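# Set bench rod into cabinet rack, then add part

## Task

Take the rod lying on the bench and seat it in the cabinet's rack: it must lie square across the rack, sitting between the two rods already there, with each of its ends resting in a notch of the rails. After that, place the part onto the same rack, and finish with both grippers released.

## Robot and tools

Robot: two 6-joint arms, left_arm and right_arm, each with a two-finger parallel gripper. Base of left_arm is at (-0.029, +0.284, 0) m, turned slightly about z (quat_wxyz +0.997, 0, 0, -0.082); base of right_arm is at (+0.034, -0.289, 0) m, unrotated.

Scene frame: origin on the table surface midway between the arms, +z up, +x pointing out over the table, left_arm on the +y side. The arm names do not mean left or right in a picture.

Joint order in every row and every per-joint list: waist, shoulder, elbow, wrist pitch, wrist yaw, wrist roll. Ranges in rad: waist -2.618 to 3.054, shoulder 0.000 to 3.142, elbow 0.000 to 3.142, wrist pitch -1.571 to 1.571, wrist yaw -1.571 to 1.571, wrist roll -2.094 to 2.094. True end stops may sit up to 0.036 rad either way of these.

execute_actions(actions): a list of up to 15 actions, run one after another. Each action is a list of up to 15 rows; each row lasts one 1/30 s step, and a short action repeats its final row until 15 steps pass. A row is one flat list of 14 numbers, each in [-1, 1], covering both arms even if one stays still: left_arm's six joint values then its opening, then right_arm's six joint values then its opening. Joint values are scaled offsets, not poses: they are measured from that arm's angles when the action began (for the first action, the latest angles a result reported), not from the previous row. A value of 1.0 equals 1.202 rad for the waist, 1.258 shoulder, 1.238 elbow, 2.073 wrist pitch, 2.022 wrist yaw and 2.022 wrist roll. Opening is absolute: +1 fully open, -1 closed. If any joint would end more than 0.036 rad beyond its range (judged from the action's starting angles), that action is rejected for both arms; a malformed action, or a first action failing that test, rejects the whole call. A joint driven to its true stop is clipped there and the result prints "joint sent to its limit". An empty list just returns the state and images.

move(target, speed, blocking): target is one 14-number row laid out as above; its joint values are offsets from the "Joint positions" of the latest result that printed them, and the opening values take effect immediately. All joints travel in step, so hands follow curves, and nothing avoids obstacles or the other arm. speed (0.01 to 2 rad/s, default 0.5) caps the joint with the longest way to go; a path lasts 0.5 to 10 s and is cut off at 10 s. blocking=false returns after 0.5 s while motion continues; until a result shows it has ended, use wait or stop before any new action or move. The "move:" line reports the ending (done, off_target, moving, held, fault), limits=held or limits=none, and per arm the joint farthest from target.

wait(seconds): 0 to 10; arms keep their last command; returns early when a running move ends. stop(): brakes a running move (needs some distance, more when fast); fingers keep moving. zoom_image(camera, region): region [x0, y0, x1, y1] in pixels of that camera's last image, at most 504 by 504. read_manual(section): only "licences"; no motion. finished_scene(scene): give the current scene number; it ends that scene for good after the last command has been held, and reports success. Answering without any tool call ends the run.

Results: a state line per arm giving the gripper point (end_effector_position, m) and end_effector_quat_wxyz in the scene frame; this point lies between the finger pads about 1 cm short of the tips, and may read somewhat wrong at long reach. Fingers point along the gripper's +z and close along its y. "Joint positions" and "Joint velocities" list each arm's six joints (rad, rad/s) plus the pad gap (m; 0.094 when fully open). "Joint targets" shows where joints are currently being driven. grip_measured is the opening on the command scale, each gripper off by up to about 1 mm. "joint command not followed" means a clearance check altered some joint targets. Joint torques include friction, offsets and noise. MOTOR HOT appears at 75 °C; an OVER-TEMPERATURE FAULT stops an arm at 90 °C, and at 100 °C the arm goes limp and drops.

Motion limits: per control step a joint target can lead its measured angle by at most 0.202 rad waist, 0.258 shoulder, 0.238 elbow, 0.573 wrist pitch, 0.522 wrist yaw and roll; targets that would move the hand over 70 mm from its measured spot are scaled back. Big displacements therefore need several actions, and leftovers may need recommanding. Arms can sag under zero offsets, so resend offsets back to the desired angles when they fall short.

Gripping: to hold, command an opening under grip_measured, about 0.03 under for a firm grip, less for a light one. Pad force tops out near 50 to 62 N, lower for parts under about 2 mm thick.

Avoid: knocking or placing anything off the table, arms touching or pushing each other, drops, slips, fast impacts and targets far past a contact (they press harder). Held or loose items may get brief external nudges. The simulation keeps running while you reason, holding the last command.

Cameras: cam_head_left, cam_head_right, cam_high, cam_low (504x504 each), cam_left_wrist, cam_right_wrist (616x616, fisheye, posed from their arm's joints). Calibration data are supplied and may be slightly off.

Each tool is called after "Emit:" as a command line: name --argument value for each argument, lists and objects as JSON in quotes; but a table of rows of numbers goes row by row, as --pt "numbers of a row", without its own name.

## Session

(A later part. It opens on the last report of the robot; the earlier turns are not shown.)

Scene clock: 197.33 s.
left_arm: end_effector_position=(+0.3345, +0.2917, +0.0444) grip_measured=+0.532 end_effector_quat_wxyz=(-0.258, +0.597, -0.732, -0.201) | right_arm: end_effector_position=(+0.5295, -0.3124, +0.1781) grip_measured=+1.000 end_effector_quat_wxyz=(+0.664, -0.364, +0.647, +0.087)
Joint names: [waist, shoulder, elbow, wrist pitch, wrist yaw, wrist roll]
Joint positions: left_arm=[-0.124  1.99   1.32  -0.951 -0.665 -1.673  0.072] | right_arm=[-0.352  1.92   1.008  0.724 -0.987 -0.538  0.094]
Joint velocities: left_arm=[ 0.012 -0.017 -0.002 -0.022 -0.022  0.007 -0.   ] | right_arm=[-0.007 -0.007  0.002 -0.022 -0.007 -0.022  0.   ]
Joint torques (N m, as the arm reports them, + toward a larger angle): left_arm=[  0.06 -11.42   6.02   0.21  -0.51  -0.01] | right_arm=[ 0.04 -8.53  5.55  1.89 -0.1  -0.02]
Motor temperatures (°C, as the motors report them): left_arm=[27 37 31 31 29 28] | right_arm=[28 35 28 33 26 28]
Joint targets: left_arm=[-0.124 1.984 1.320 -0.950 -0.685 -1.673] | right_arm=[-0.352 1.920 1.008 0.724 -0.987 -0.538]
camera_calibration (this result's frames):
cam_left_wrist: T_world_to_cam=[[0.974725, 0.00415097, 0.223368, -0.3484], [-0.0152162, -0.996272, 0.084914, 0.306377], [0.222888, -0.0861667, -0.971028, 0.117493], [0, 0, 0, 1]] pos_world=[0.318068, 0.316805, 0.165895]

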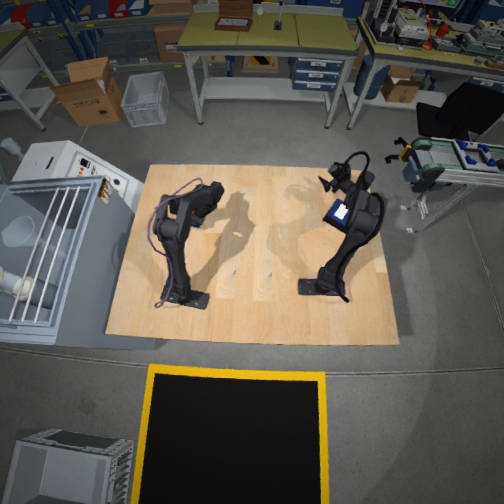

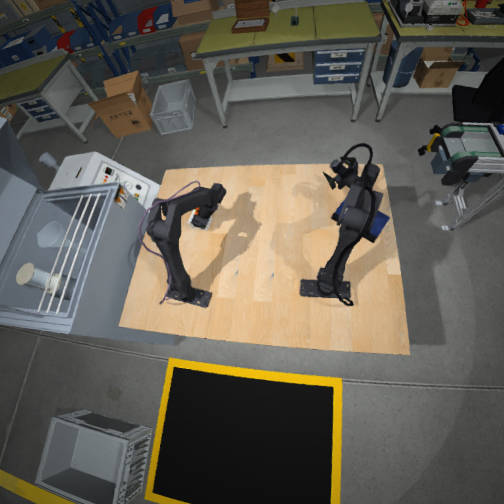

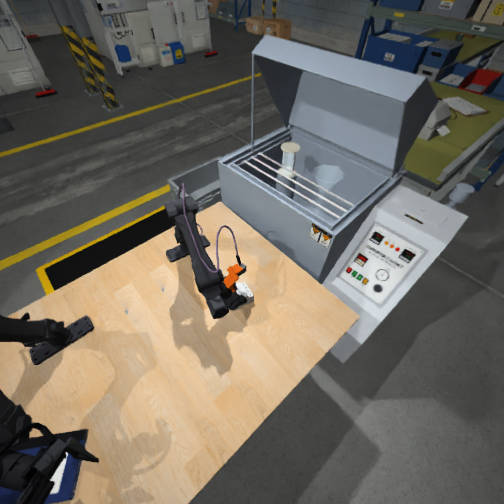

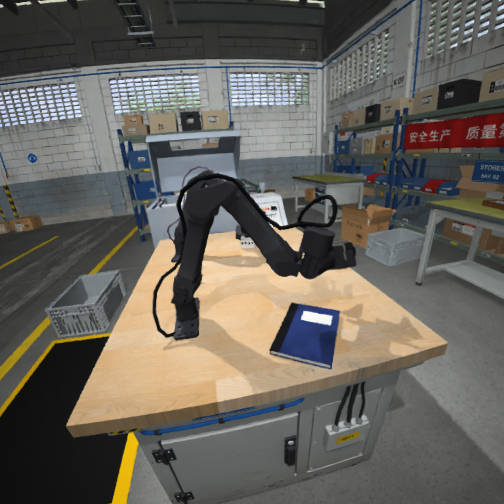

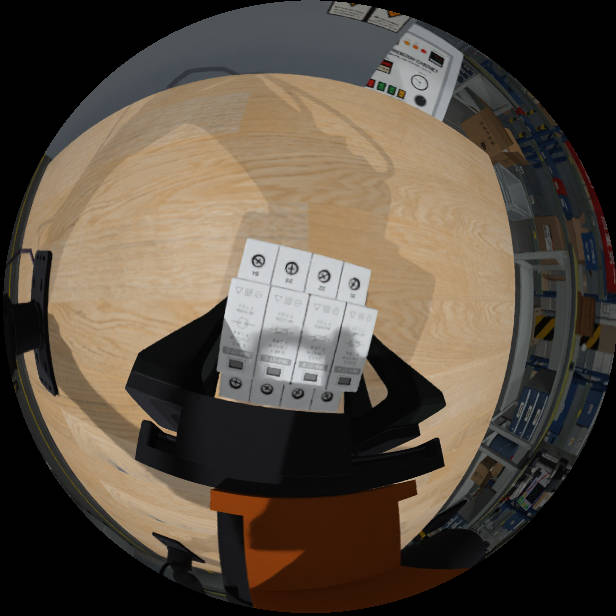

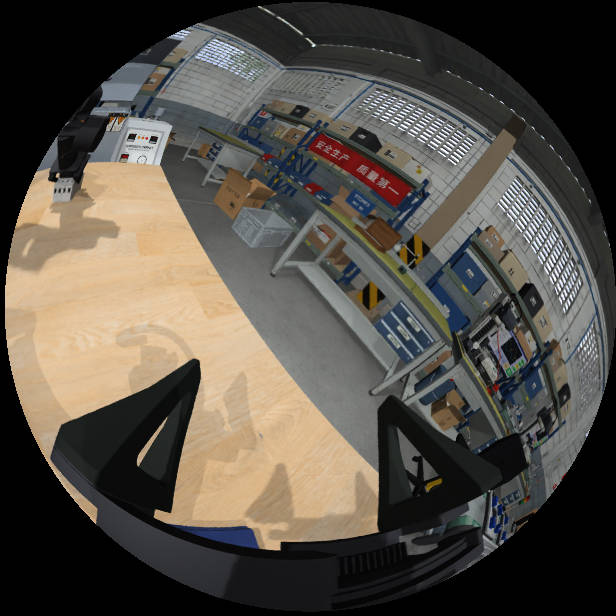

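Emit:
move --target '[0,-0.09,0.2,-0.14,-0.015,0,0.48,0,0,0,0,0,0,1]' --speed 0.4

Emit:
move --target '[0.93,-0.27,0.3,0.07,0.33,0.83,0.48,0,0,0,0,0,0,1]' --speed 0.9

Scene clock: 202.90 s.
left_arm: end_effector_position=(+0.3384, +0.2855, +0.1175) grip_measured=+0.532 end_effector_quat_wxyz=(-0.250, +0.604, -0.734, -0.183) | right_arm: end_effector_position=(+0.5295, -0.3124, +0.1781) grip_measured=+1.000 end_effector_quat_wxyz=(+0.664, -0.364, +0.647, +0.087)
Joint names: [waist, shoulder, elbow, wrist pitch, wrist yaw, wrist roll]
Joint positions: left_arm=[-0.124  1.911  1.528 -1.215 -0.631 -1.674  0.072] | right_arm=[-0.352  1.92   1.008  0.724 -0.987 -0.538  0.094]
Joint velocities: left_arm=[ 0.017 -0.002 -0.007 -0.007  0.051 -0.007 -0.   ] | right_arm=[-0.017 -0.012  0.002  0.051 -0.051 -0.007  0.   ]
Joint torques (N m, as the arm reports them, + toward a larger angle): left_arm=[  0.06 -14.    10.04  -0.05  -0.89   0.  ] | right_arm=[ 0.04 -8.51  5.58  1.89 -0.1  -0.03]
Motor temperatures (°C, as the motors report them): left_arm=[27 37 31 30 30 28] | right_arm=[28 35 28 33 26 28]
Joint targets: left_arm=[-0.124 1.877 1.568 -1.241 -0.695 -1.673] | right_arm=[-0.352 1.920 1.008 0.724 -0.987 -0.538]
move: off_target (left_arm); limits=none; left_arm: farthest joint: the wrist yaw, 0.065 radians from its target (0.030 radians at the start); right_arm: farthest joint: the waist, 0.000 radians from its target (0.000 radians at the start)
camera_calibration (this result's frames):
cam_left_wrist: T_world_to_cam=[[0.971892, 0.0150696, 0.234944, -0.372027], [-0.0145683, -0.992187, 0.123905, 0.288037], [0.234975, -0.123845, -0.964079, 0.193003], [0, 0, 0, 1]] pos_world=[0.320416, 0.315295, 0.237787]

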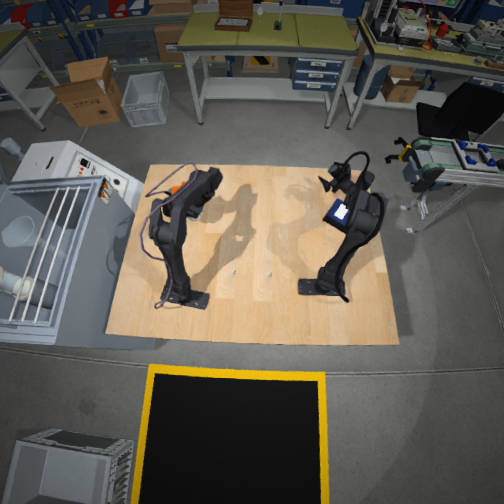

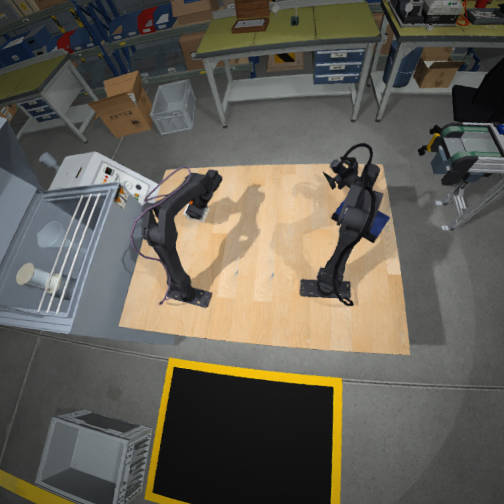

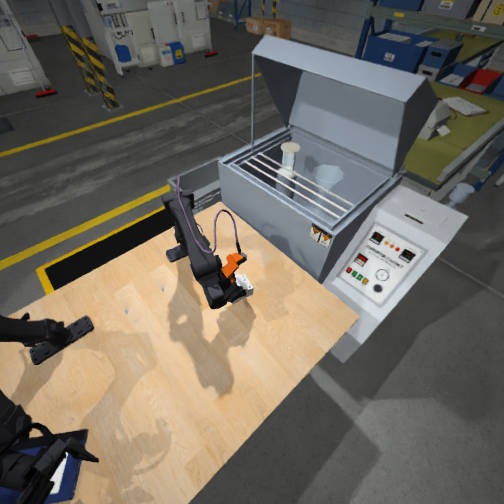

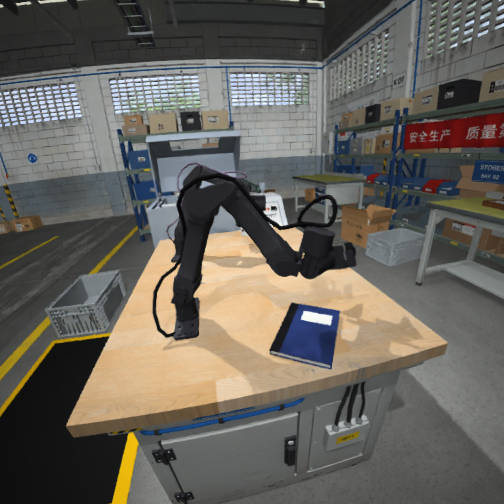

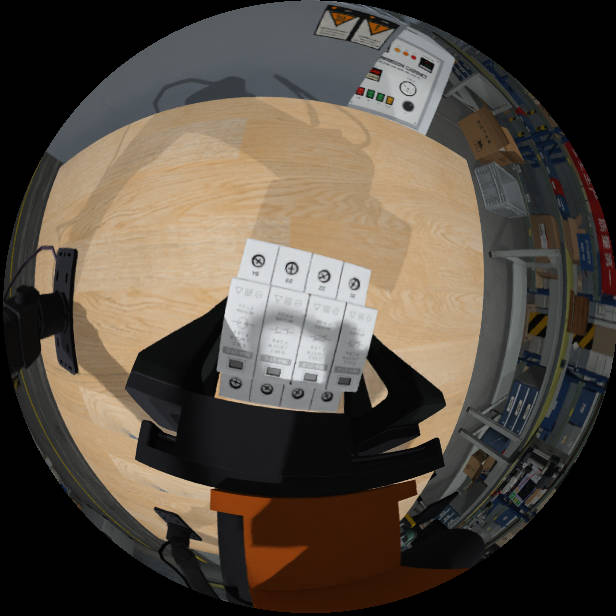

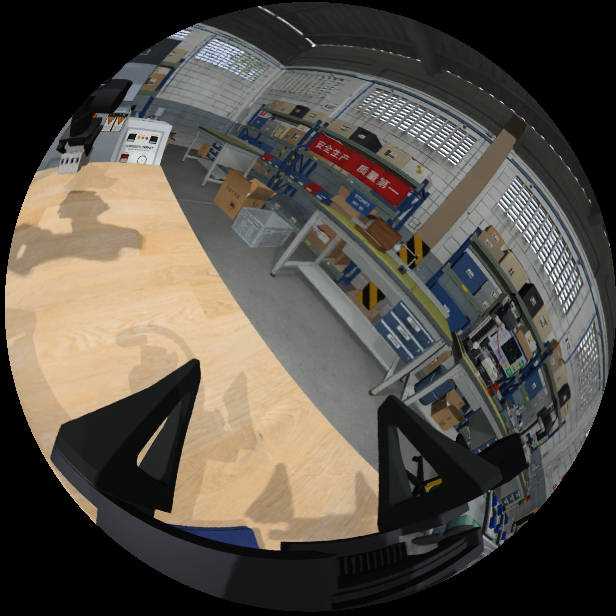

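Scene clock: 205.70 s.
left_arm: end_effector_position=(+0.2480, +0.5808, +0.3046) grip_measured=+0.532 end_effector_quat_wxyz=(+0.305, -0.379, +0.866, +0.120) | right_arm: end_effector_position=(+0.5295, -0.3124, +0.1781) grip_measured=+1.000 end_effector_quat_wxyz=(+0.664, -0.364, +0.647, +0.087)
Joint names: [waist, shoulder, elbow, wrist pitch, wrist yaw, wrist roll]
Joint positions: left_arm=[ 0.994  1.606  1.85  -1.147  0.026 -0.004  0.072] | right_arm=[-0.352  1.92   1.008  0.724 -0.987 -0.538  0.094]
Joint velocities: left_arm=[-0.002  0.007 -0.017  0.022  0.022 -0.022 -0.   ] | right_arm=[-0.002  0.007  0.002  0.022 -0.007  0.022  0.   ]
Joint torques (N m, as the arm reports them, + toward a larger angle): left_arm=[  0.06 -11.35  11.31   2.48   0.08   0.07] | right_arm=[ 0.03 -8.51  5.57  1.89 -0.1  -0.03]
Motor temperatures (°C, as the motors report them): left_arm=[27 37 31 31 30 28] | right_arm=[28 35 29 33 26 28]
Joint targets: left_arm=[0.994 1.571 1.899 -1.070 0.036 0.005] | right_arm=[-0.352 1.920 1.008 0.724 -0.987 -0.538]
move: off_target (left_arm); limits=none; left_arm: farthest joint: the wrist pitch, 0.078 radians from its target (0.145 radians at the start); right_arm: farthest joint: the waist, 0.000 radians from its target (0.000 radians at the start)
camera_calibration (this result's frames):
cam_left_wrist: T_world_to_cam=[[0.833322, -0.501202, 0.233177, 0.0021228], [-0.531109, -0.842897, 0.0863005, 0.609404], [0.15329, -0.195758, -0.968597, 0.494525], [0, 0, 0, 1]] pos_world=[0.246086, 0.611537, 0.425909]

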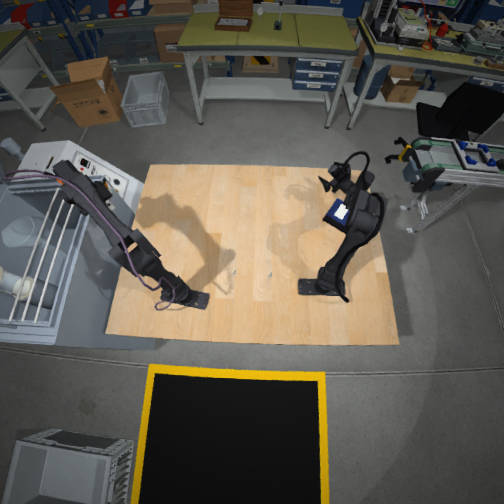

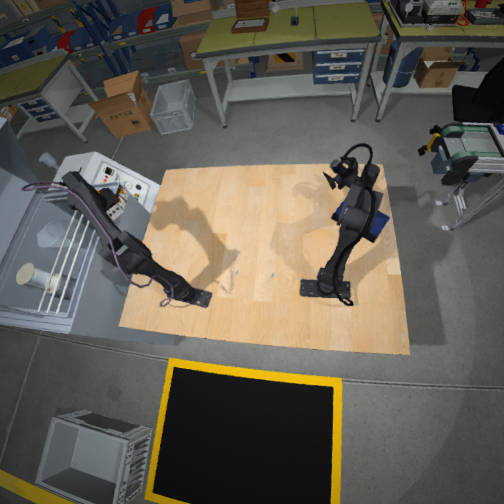

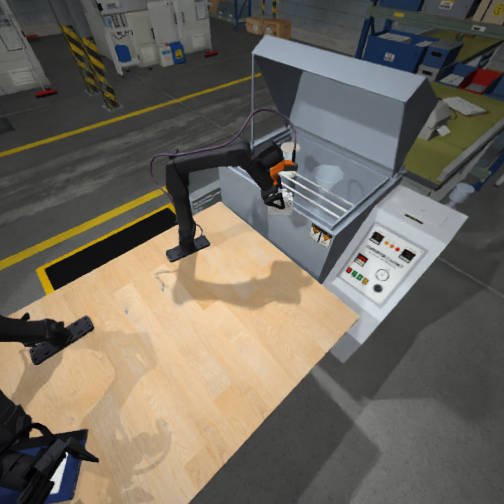

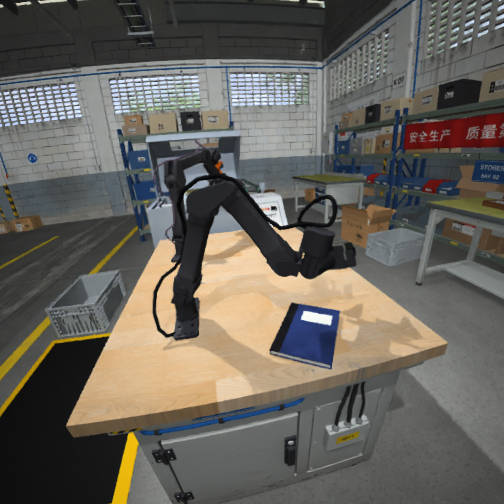

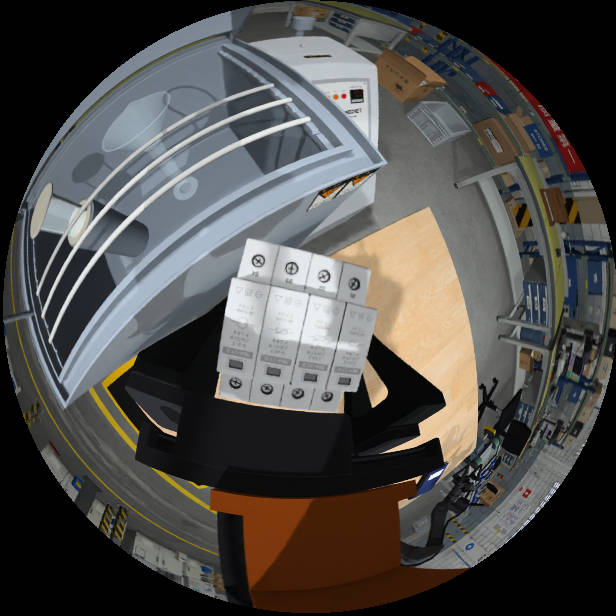

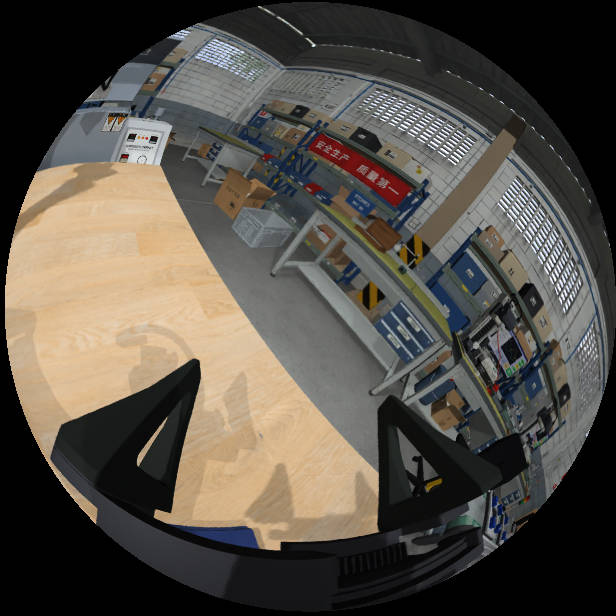

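Emit:
move --target '[0.571,0.33,0.446,0.04,-0.018,0.004,0.48,0,0,0,0,0,0,1]' --speed 0.45

Scene clock: 210.20 s.
left_arm: end_effector_position=(-0.0066, +0.8059, +0.2916) grip_measured=+0.532 end_effector_quat_wxyz=(-0.249, +0.649, -0.676, -0.244) | right_arm: end_effector_position=(+0.5295, -0.3124, +0.1781) grip_measured=+1.000 end_effector_quat_wxyz=(+0.664, -0.364, +0.647, +0.087)
Joint names: [waist, shoulder, elbow, wrist pitch, wrist yaw, wrist roll]
Joint positions: left_arm=[ 1.687  2.054  2.343 -1.147 -0.011 -0.004  0.072] | right_arm=[-0.352  1.92   1.008  0.724 -0.987 -0.538  0.094]
Joint velocities: left_arm=[-0.002 -0.002 -0.007 -0.007  0.051 -0.037 -0.   ] | right_arm=[-0.012  0.002 -0.007  0.007 -0.051 -0.007  0.   ]
Joint torques (N m, as the arm reports them, + toward a larger angle): left_arm=[ -0.37 -15.73  12.03   2.6   -0.01   0.06] | right_arm=[ 0.01 -8.49  5.57  1.88 -0.1  -0.02]
Motor temperatures (°C, as the motors report them): left_arm=[27 38 32 32 29 28] | right_arm=[28 35 29 33 26 28]
Joint targets: left_arm=[1.680 2.021 2.402 -1.064 -0.010 0.004] | right_arm=[-0.352 1.920 1.008 0.724 -0.987 -0.538]
move: off_target (left_arm); limits=none; left_arm: farthest joint: the wrist pitch, 0.083 radians from its target (0.083 radians at the start); right_arm: farthest joint: the waist, 0.000 radians from its target (0.000 radians at the start)
camera_calibration (this result's frames):
cam_left_wrist: T_world_to_cam=[[0.963754, 0.158702, 0.214456, -0.195336], [0.154505, -0.987325, 0.0363064, 0.80056], [0.2175, -0.0018559, -0.976059, 0.411436], [0, 0, 0, 1]] pos_world=[-0.0249216, 0.822176, 0.414411]

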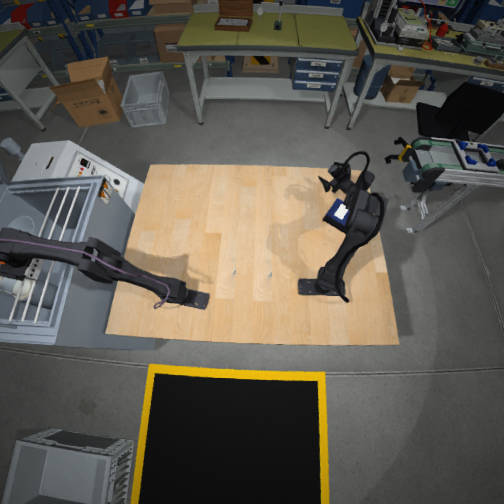

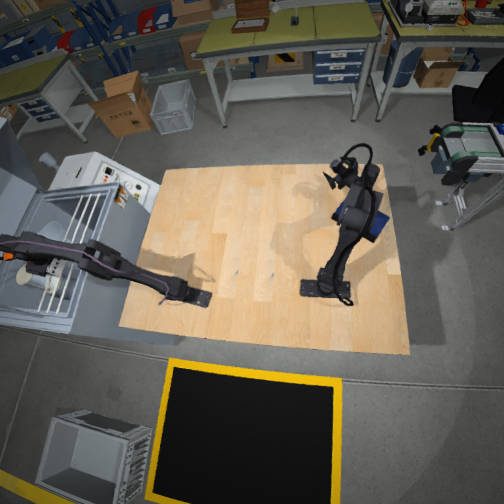

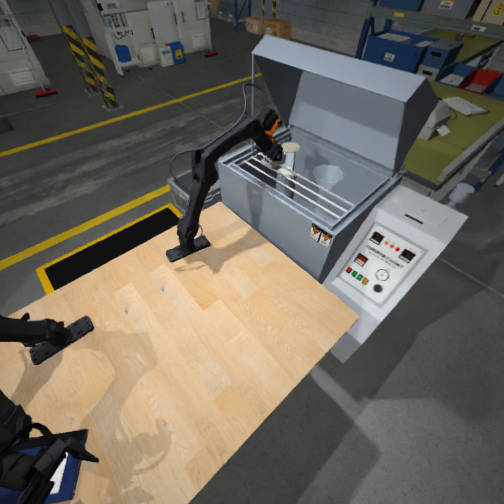

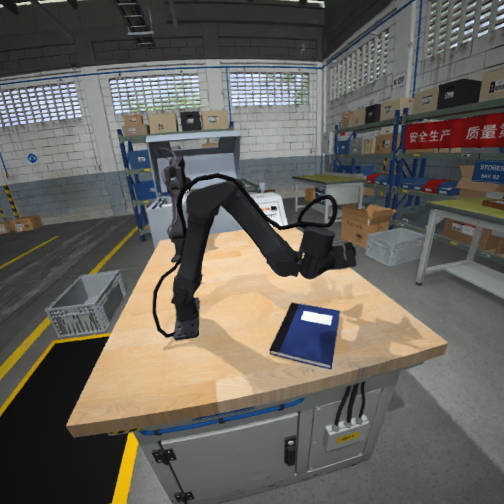

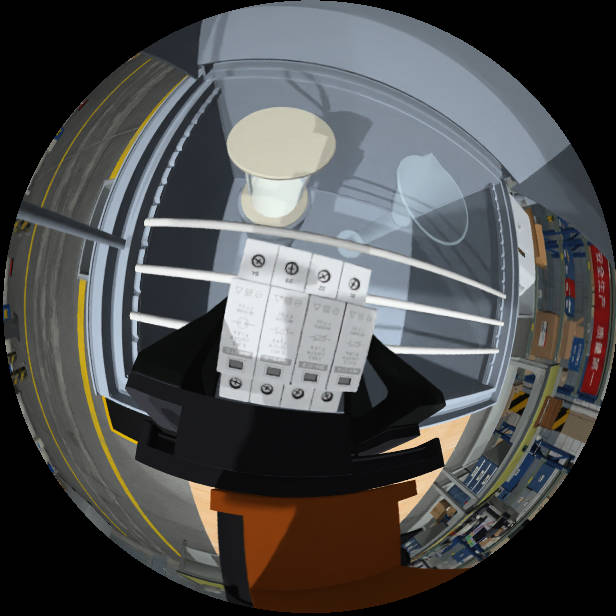

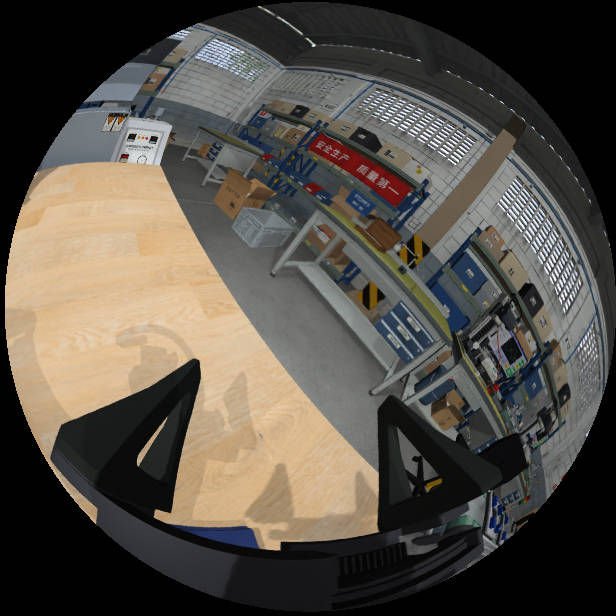

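Emit:
move --target '[0,-0.089,-0.214,0.135,0,0.004,0.48,0,0,0,0,0,0,1]' --speed 0.15

Emit:
zoom_image --camera "cam_high" --region '[230, 110, 330, 210]'

Scene clock: 216.63 s.
left_arm: end_effector_position=(-0.0064, +0.8095, +0.2424) grip_measured=+0.532 end_effector_quat_wxyz=(-0.239, +0.653, -0.680, -0.234) | right_arm: end_effector_position=(+0.5295, -0.3124, +0.1781) grip_measured=+1.000 end_effector_quat_wxyz=(+0.664, -0.364, +0.647, +0.087)
Joint names: [waist, shoulder, elbow, wrist pitch, wrist yaw, wrist roll]
Joint positions: left_arm=[ 1.687  1.997  2.064 -0.955 -0.011 -0.004  0.072] | right_arm=[-0.352  1.92   1.008  0.724 -0.987 -0.538  0.094]
Joint velocities: left_arm=[-0.002 -0.002 -0.002  0.037  0.095  0.007 -0.   ] | right_arm=[-0.012 -0.022  0.012 -0.022  0.007 -0.037  0.   ]
Joint torques (N m, as the arm reports them, + toward a larger angle): left_arm=[  0.04 -18.05   8.68   2.64  -0.02   0.07] | right_arm=[ 0.04 -8.53  5.58  1.88 -0.11 -0.02]
Motor temperatures (°C, as the motors report them): left_arm=[27 39 33 34 29 28] | right_arm=[28 35 29 33 26 28]
Joint targets: left_arm=[1.687 1.942 2.078 -0.868 -0.011 0.004] | right_arm=[-0.352 1.920 1.008 0.724 -0.987 -0.538]
move: off_target (left_arm); limits=none; left_arm: farthest joint: the wrist pitch, 0.088 radians from its target (0.280 radians at the start); right_arm: farthest joint: the waist, 0.000 radians from its target (0.000 radians at the start)
camera_calibration (this result's frames):
cam_left_wrist: T_world_to_cam=[[0.964058, 0.164984, 0.20826, -0.189089], [0.154578, -0.985813, 0.0654074, 0.797542], [0.216096, -0.0308642, -0.975884, 0.38679], [0, 0, 0, 1]] pos_world=[-0.0245739, 0.829362, 0.364676]

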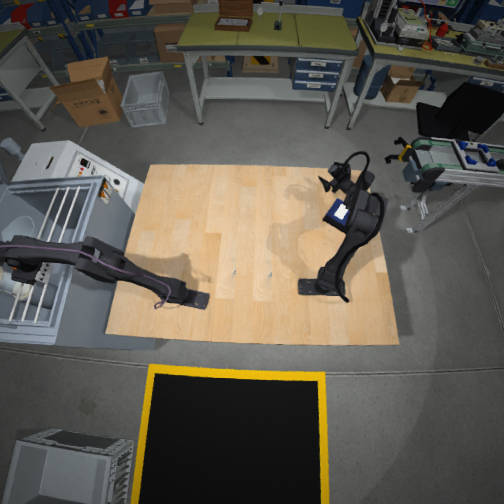

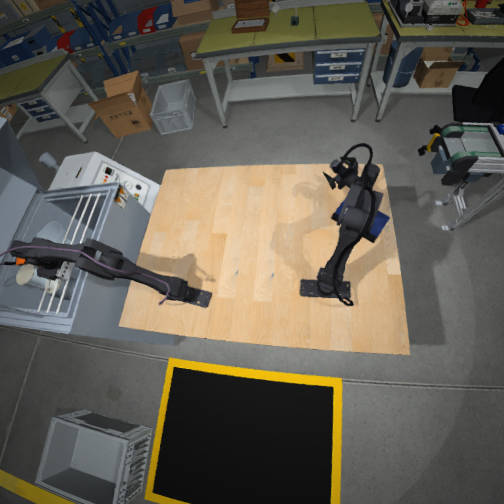

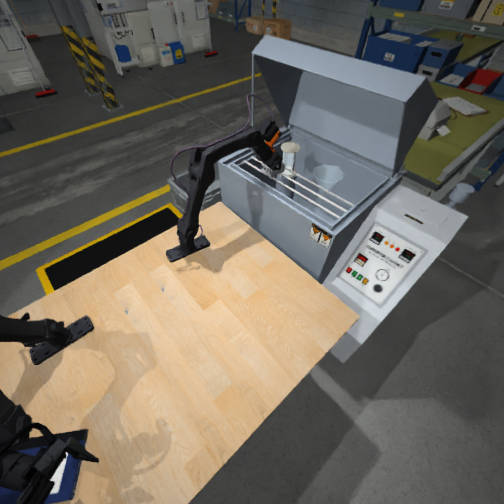

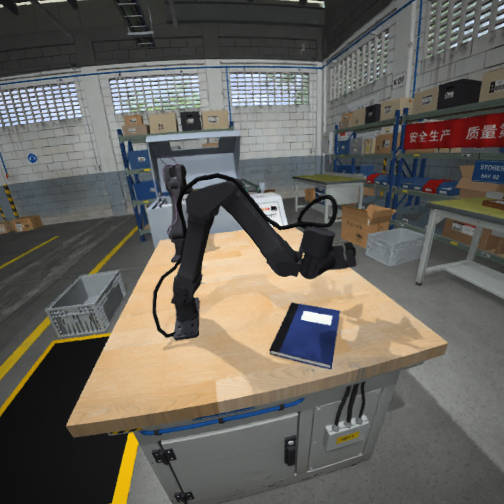

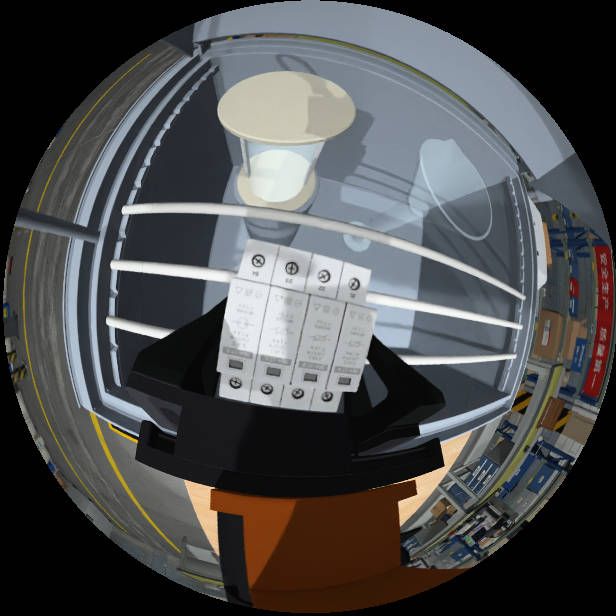

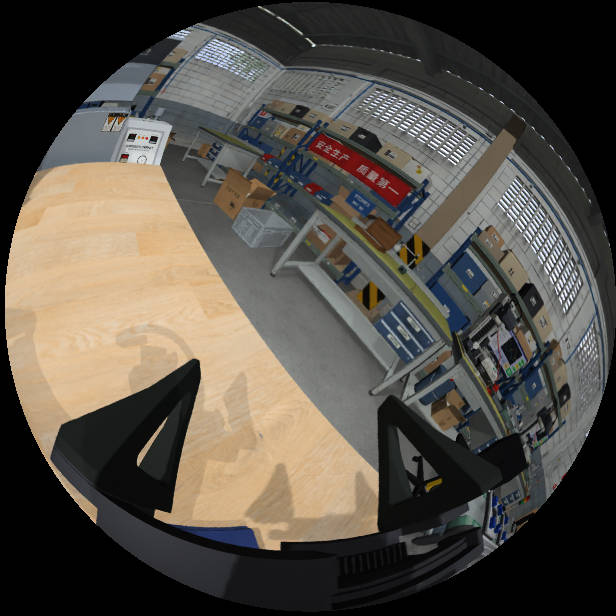

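Region (230, 110, 330, 210) of cam_high's 504x504 image, scaled by 5.040, with more detail than that image has.

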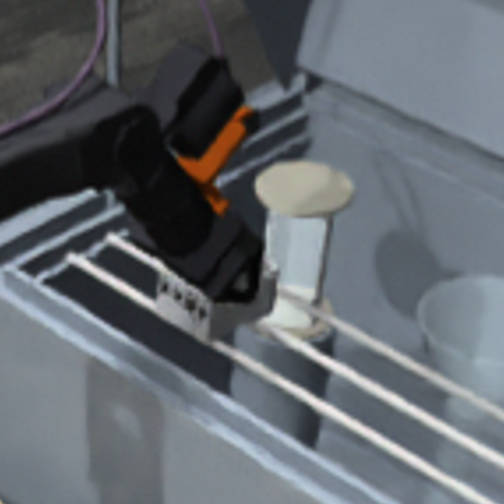

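Emit:
execute_actions --actions '[[[0,-0.04,0.009,0.043,0,0,0.48,0,0,0,0,0,0,1],[0,-0.04,0.006,0.044,0,0,0.48,0,0,0,0,0,0,1],[0,-0.04,0.003,0.046,0,0,0.48,0,0,0,0,0,0,1],[0,-0.04,0,0.047,0,0,0.48,0,0,0,0,0,0,1],[0,-0.04,-0.003,0.049,0,0,0.48,0,0,0,0,0,0,1],[0,-0.04,-0.006,0.05,0,0,0.48,0,0,0,0,0,0,1],[0,-0.04,-0.009,0.052,0,0,0.48,0,0,0,0,0,0,1],[0,-0.04,-0.012,0.053,0,0,0.48,0,0,0,0,0,0,1],[0,-0.04,-0.015,0.055,0,0,0.48,0,0,0,0,0,0,1],[0,-0.04,-0.018,0.056,0,0,0.48,0,0,0,0,0,0,1]]]'

Scene clock: 222.33 s.
left_arm: end_effector_position=(-0.0061, +0.8128, +0.2376) grip_measured=+0.532 end_effector_quat_wxyz=(-0.243, +0.652, -0.678, -0.237) | right_arm: end_effector_position=(+0.5295, -0.3124, +0.1781) grip_measured=+1.000 end_effector_quat_wxyz=(+0.664, -0.364, +0.647, +0.087)
Joint names: [waist, shoulder, elbow, wrist pitch, wrist yaw, wrist roll]
Joint positions: left_arm=[ 1.687  1.995  2.034 -0.917 -0.01  -0.005  0.072] | right_arm=[-0.352  1.92   1.008  0.724 -0.987 -0.538  0.094]
Joint velocities: left_arm=[-0.002 -0.027 -0.012 -0.007  0.066  0.007  0.   ] | right_arm=[-0.017 -0.002  0.012  0.037 -0.095 -0.007  0.   ]
Joint torques (N m, as the arm reports them, + toward a larger angle): left_arm=[  0.16 -17.31   8.34   2.49  -0.03   0.01] | right_arm=[ 0.02 -8.47  5.56  1.89 -0.1  -0.02]
Motor temperatures (°C, as the motors report them): left_arm=[27 41 33 35 29 28] | right_arm=[28 35 29 33 26 28]
Joint targets: left_arm=[1.687 1.947 2.042 -0.839 -0.011 -0.004] | right_arm=[-0.352 1.920 1.008 0.724 -0.987 -0.538]
camera_calibration (this result's frames):
cam_left_wrist: T_world_to_cam=[[0.963593, 0.163069, 0.211887, -0.188274], [0.154607, -0.986386, 0.0560259, 0.803736], [0.218139, -0.021227, -0.975687, 0.374192], [0, 0, 0, 1]] pos_world=[-0.0244694, 0.831439, 0.359957]

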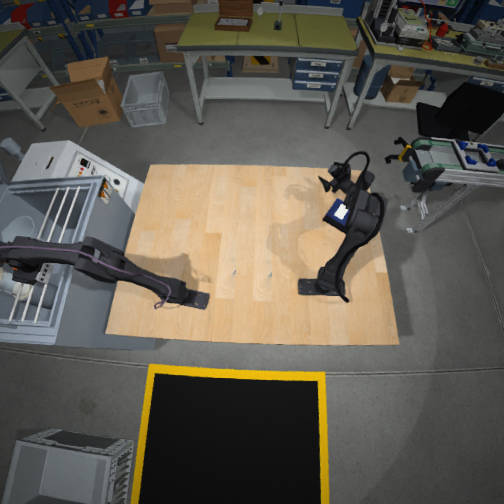

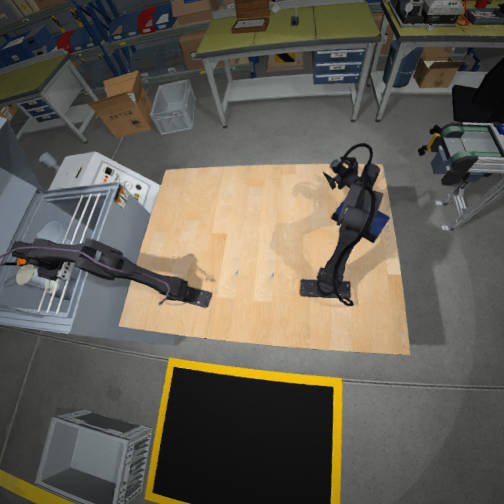

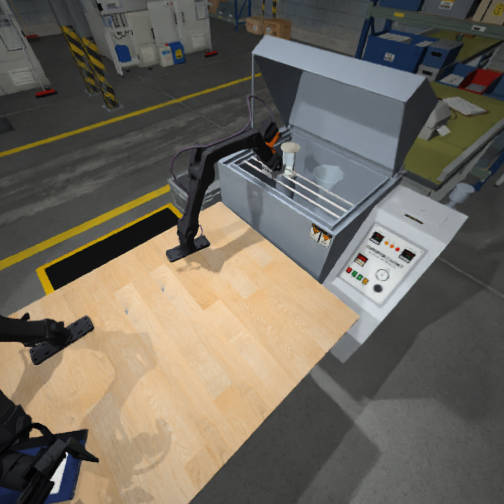

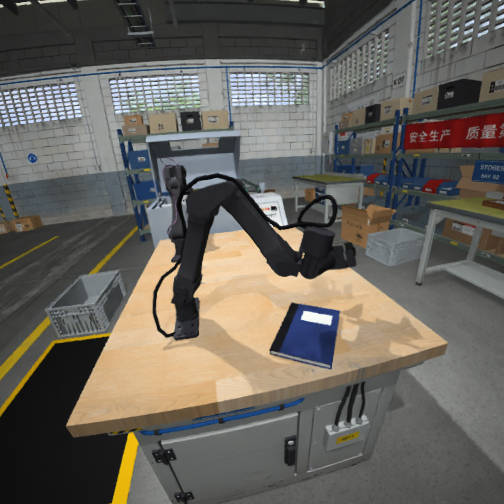

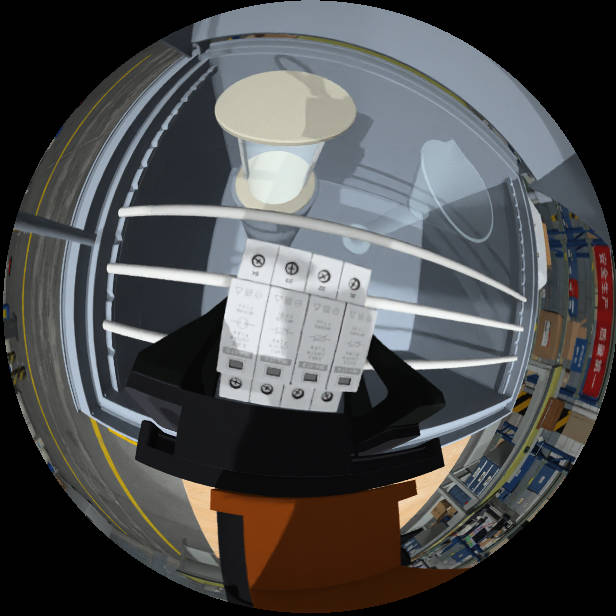

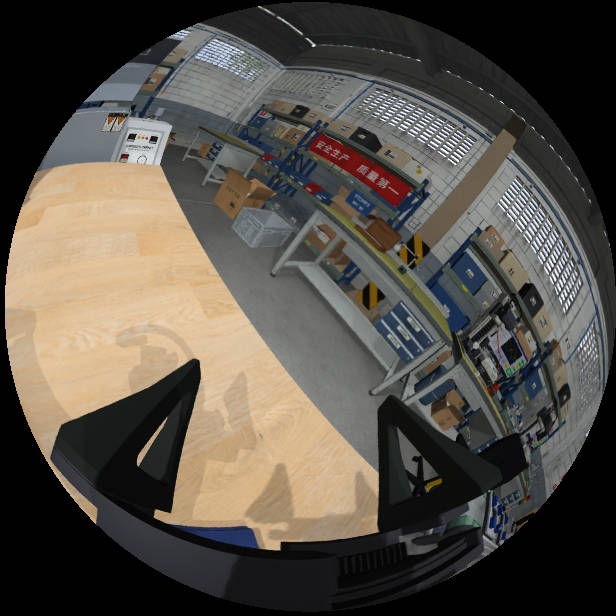

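Light contact likely. Transfer the weight.

Emit:
execute_actions --actions '[[[0,-0.035,0.004,0.034,0,0,0.48,0,0,0,0,0,0,1],[0,-0.032,0.002,0.03,0,0,0.48,0,0,0,0,0,0,1],[0,-0.029,0,0.027,0,0,0.48,0,0,0,0,0,0,1],[0,-0.026,-0.002,0.024,0,0,0.48,0,0,0,0,0,0,1],[0,-0.023,-0.004,0.021,0,0,0.48,0,0,0,0,0,0,1],[0,-0.02,-0.006,0.018,0,0,0.48,0,0,0,0,0,0,1],[0,-0.018,-0.008,0.015,0,0,0.48,0,0,0,0,0,0,1]]]'

Scene clock: 226.83 s.
left_arm: end_effector_position=(-0.0061, +0.8127, +0.2364) grip_measured=+0.532 end_effector_quat_wxyz=(-0.243, +0.652, -0.678, -0.236) | right_arm: end_effector_position=(+0.5295, -0.3124, +0.1781) grip_measured=+1.000 end_effector_quat_wxyz=(+0.664, -0.364, +0.647, +0.087)
Joint names: [waist, shoulder, elbow, wrist pitch, wrist yaw, wrist roll]
Joint positions: left_arm=[ 1.687  1.995  2.03  -0.915 -0.01  -0.005  0.072] | right_arm=[-0.352  1.92   1.008  0.724 -0.987 -0.538  0.094]
Joint velocities: left_arm=[-0.002 -0.012 -0.017 -0.007 -0.037  0.037  0.   ] | right_arm=[ 0.002  0.002 -0.012  0.081 -0.022  0.007  0.   ]
Joint torques (N m, as the arm reports them, + toward a larger angle): left_arm=[  0.04 -14.7    6.97   1.94  -0.02   0.  ] | right_arm=[ 0.04 -8.51  5.55  1.88 -0.11 -0.02]
Motor temperatures (°C, as the motors report them): left_arm=[27 42 32 35 29 28] | right_arm=[28 35 29 33 26 28]
Joint targets: left_arm=[1.687 1.972 2.024 -0.886 -0.010 -0.005] | right_arm=[-0.352 1.920 1.008 0.724 -0.987 -0.538]
camera_calibration (this result's frames):
cam_left_wrist: T_world_to_cam=[[0.963609, 0.163392, 0.211567, -0.188207], [0.154611, -0.9863, 0.0575178, 0.80335], [0.218067, -0.0227141, -0.97567, 0.374257], [0, 0, 0, 1]] pos_world=[-0.0244618, 0.831596, 0.358762]

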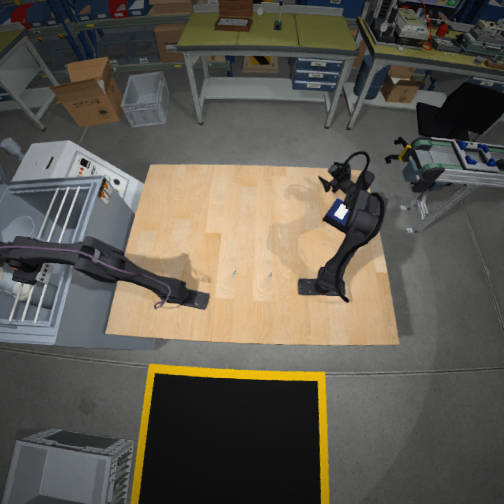

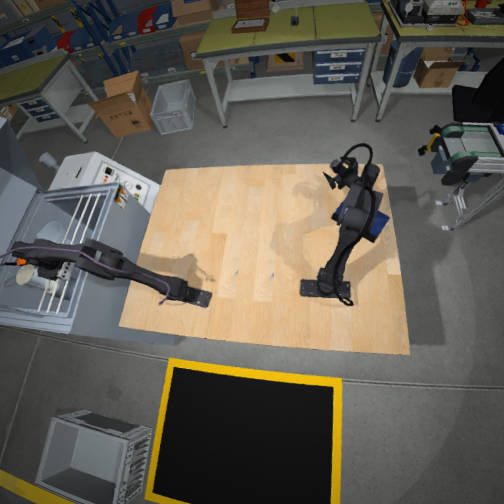

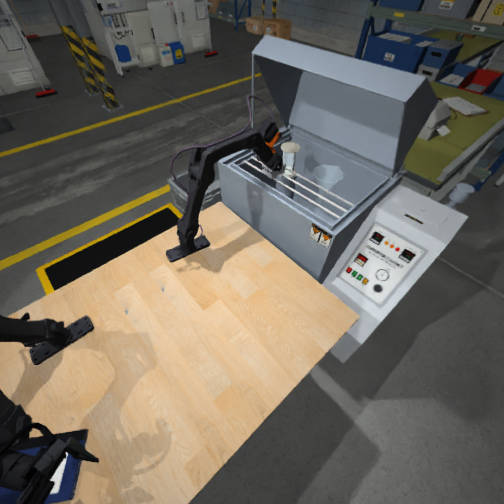

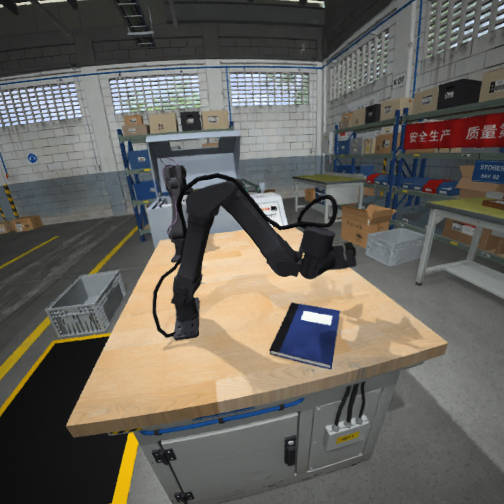

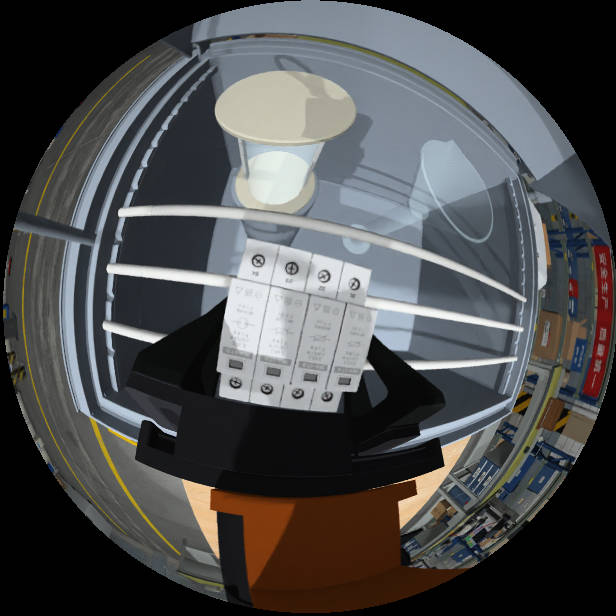

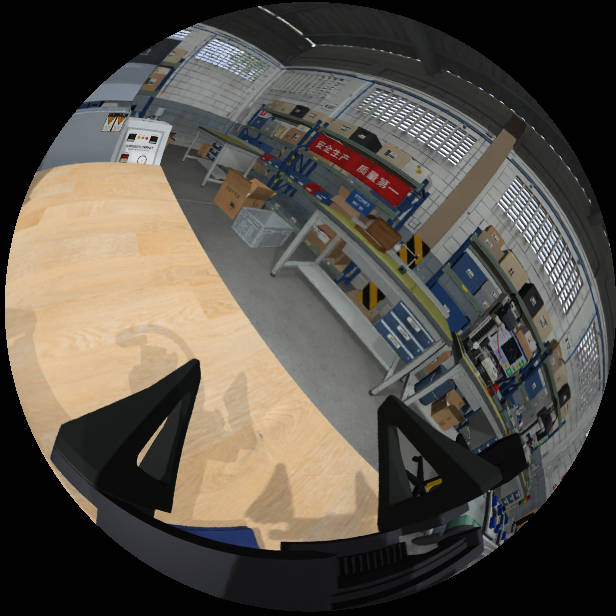

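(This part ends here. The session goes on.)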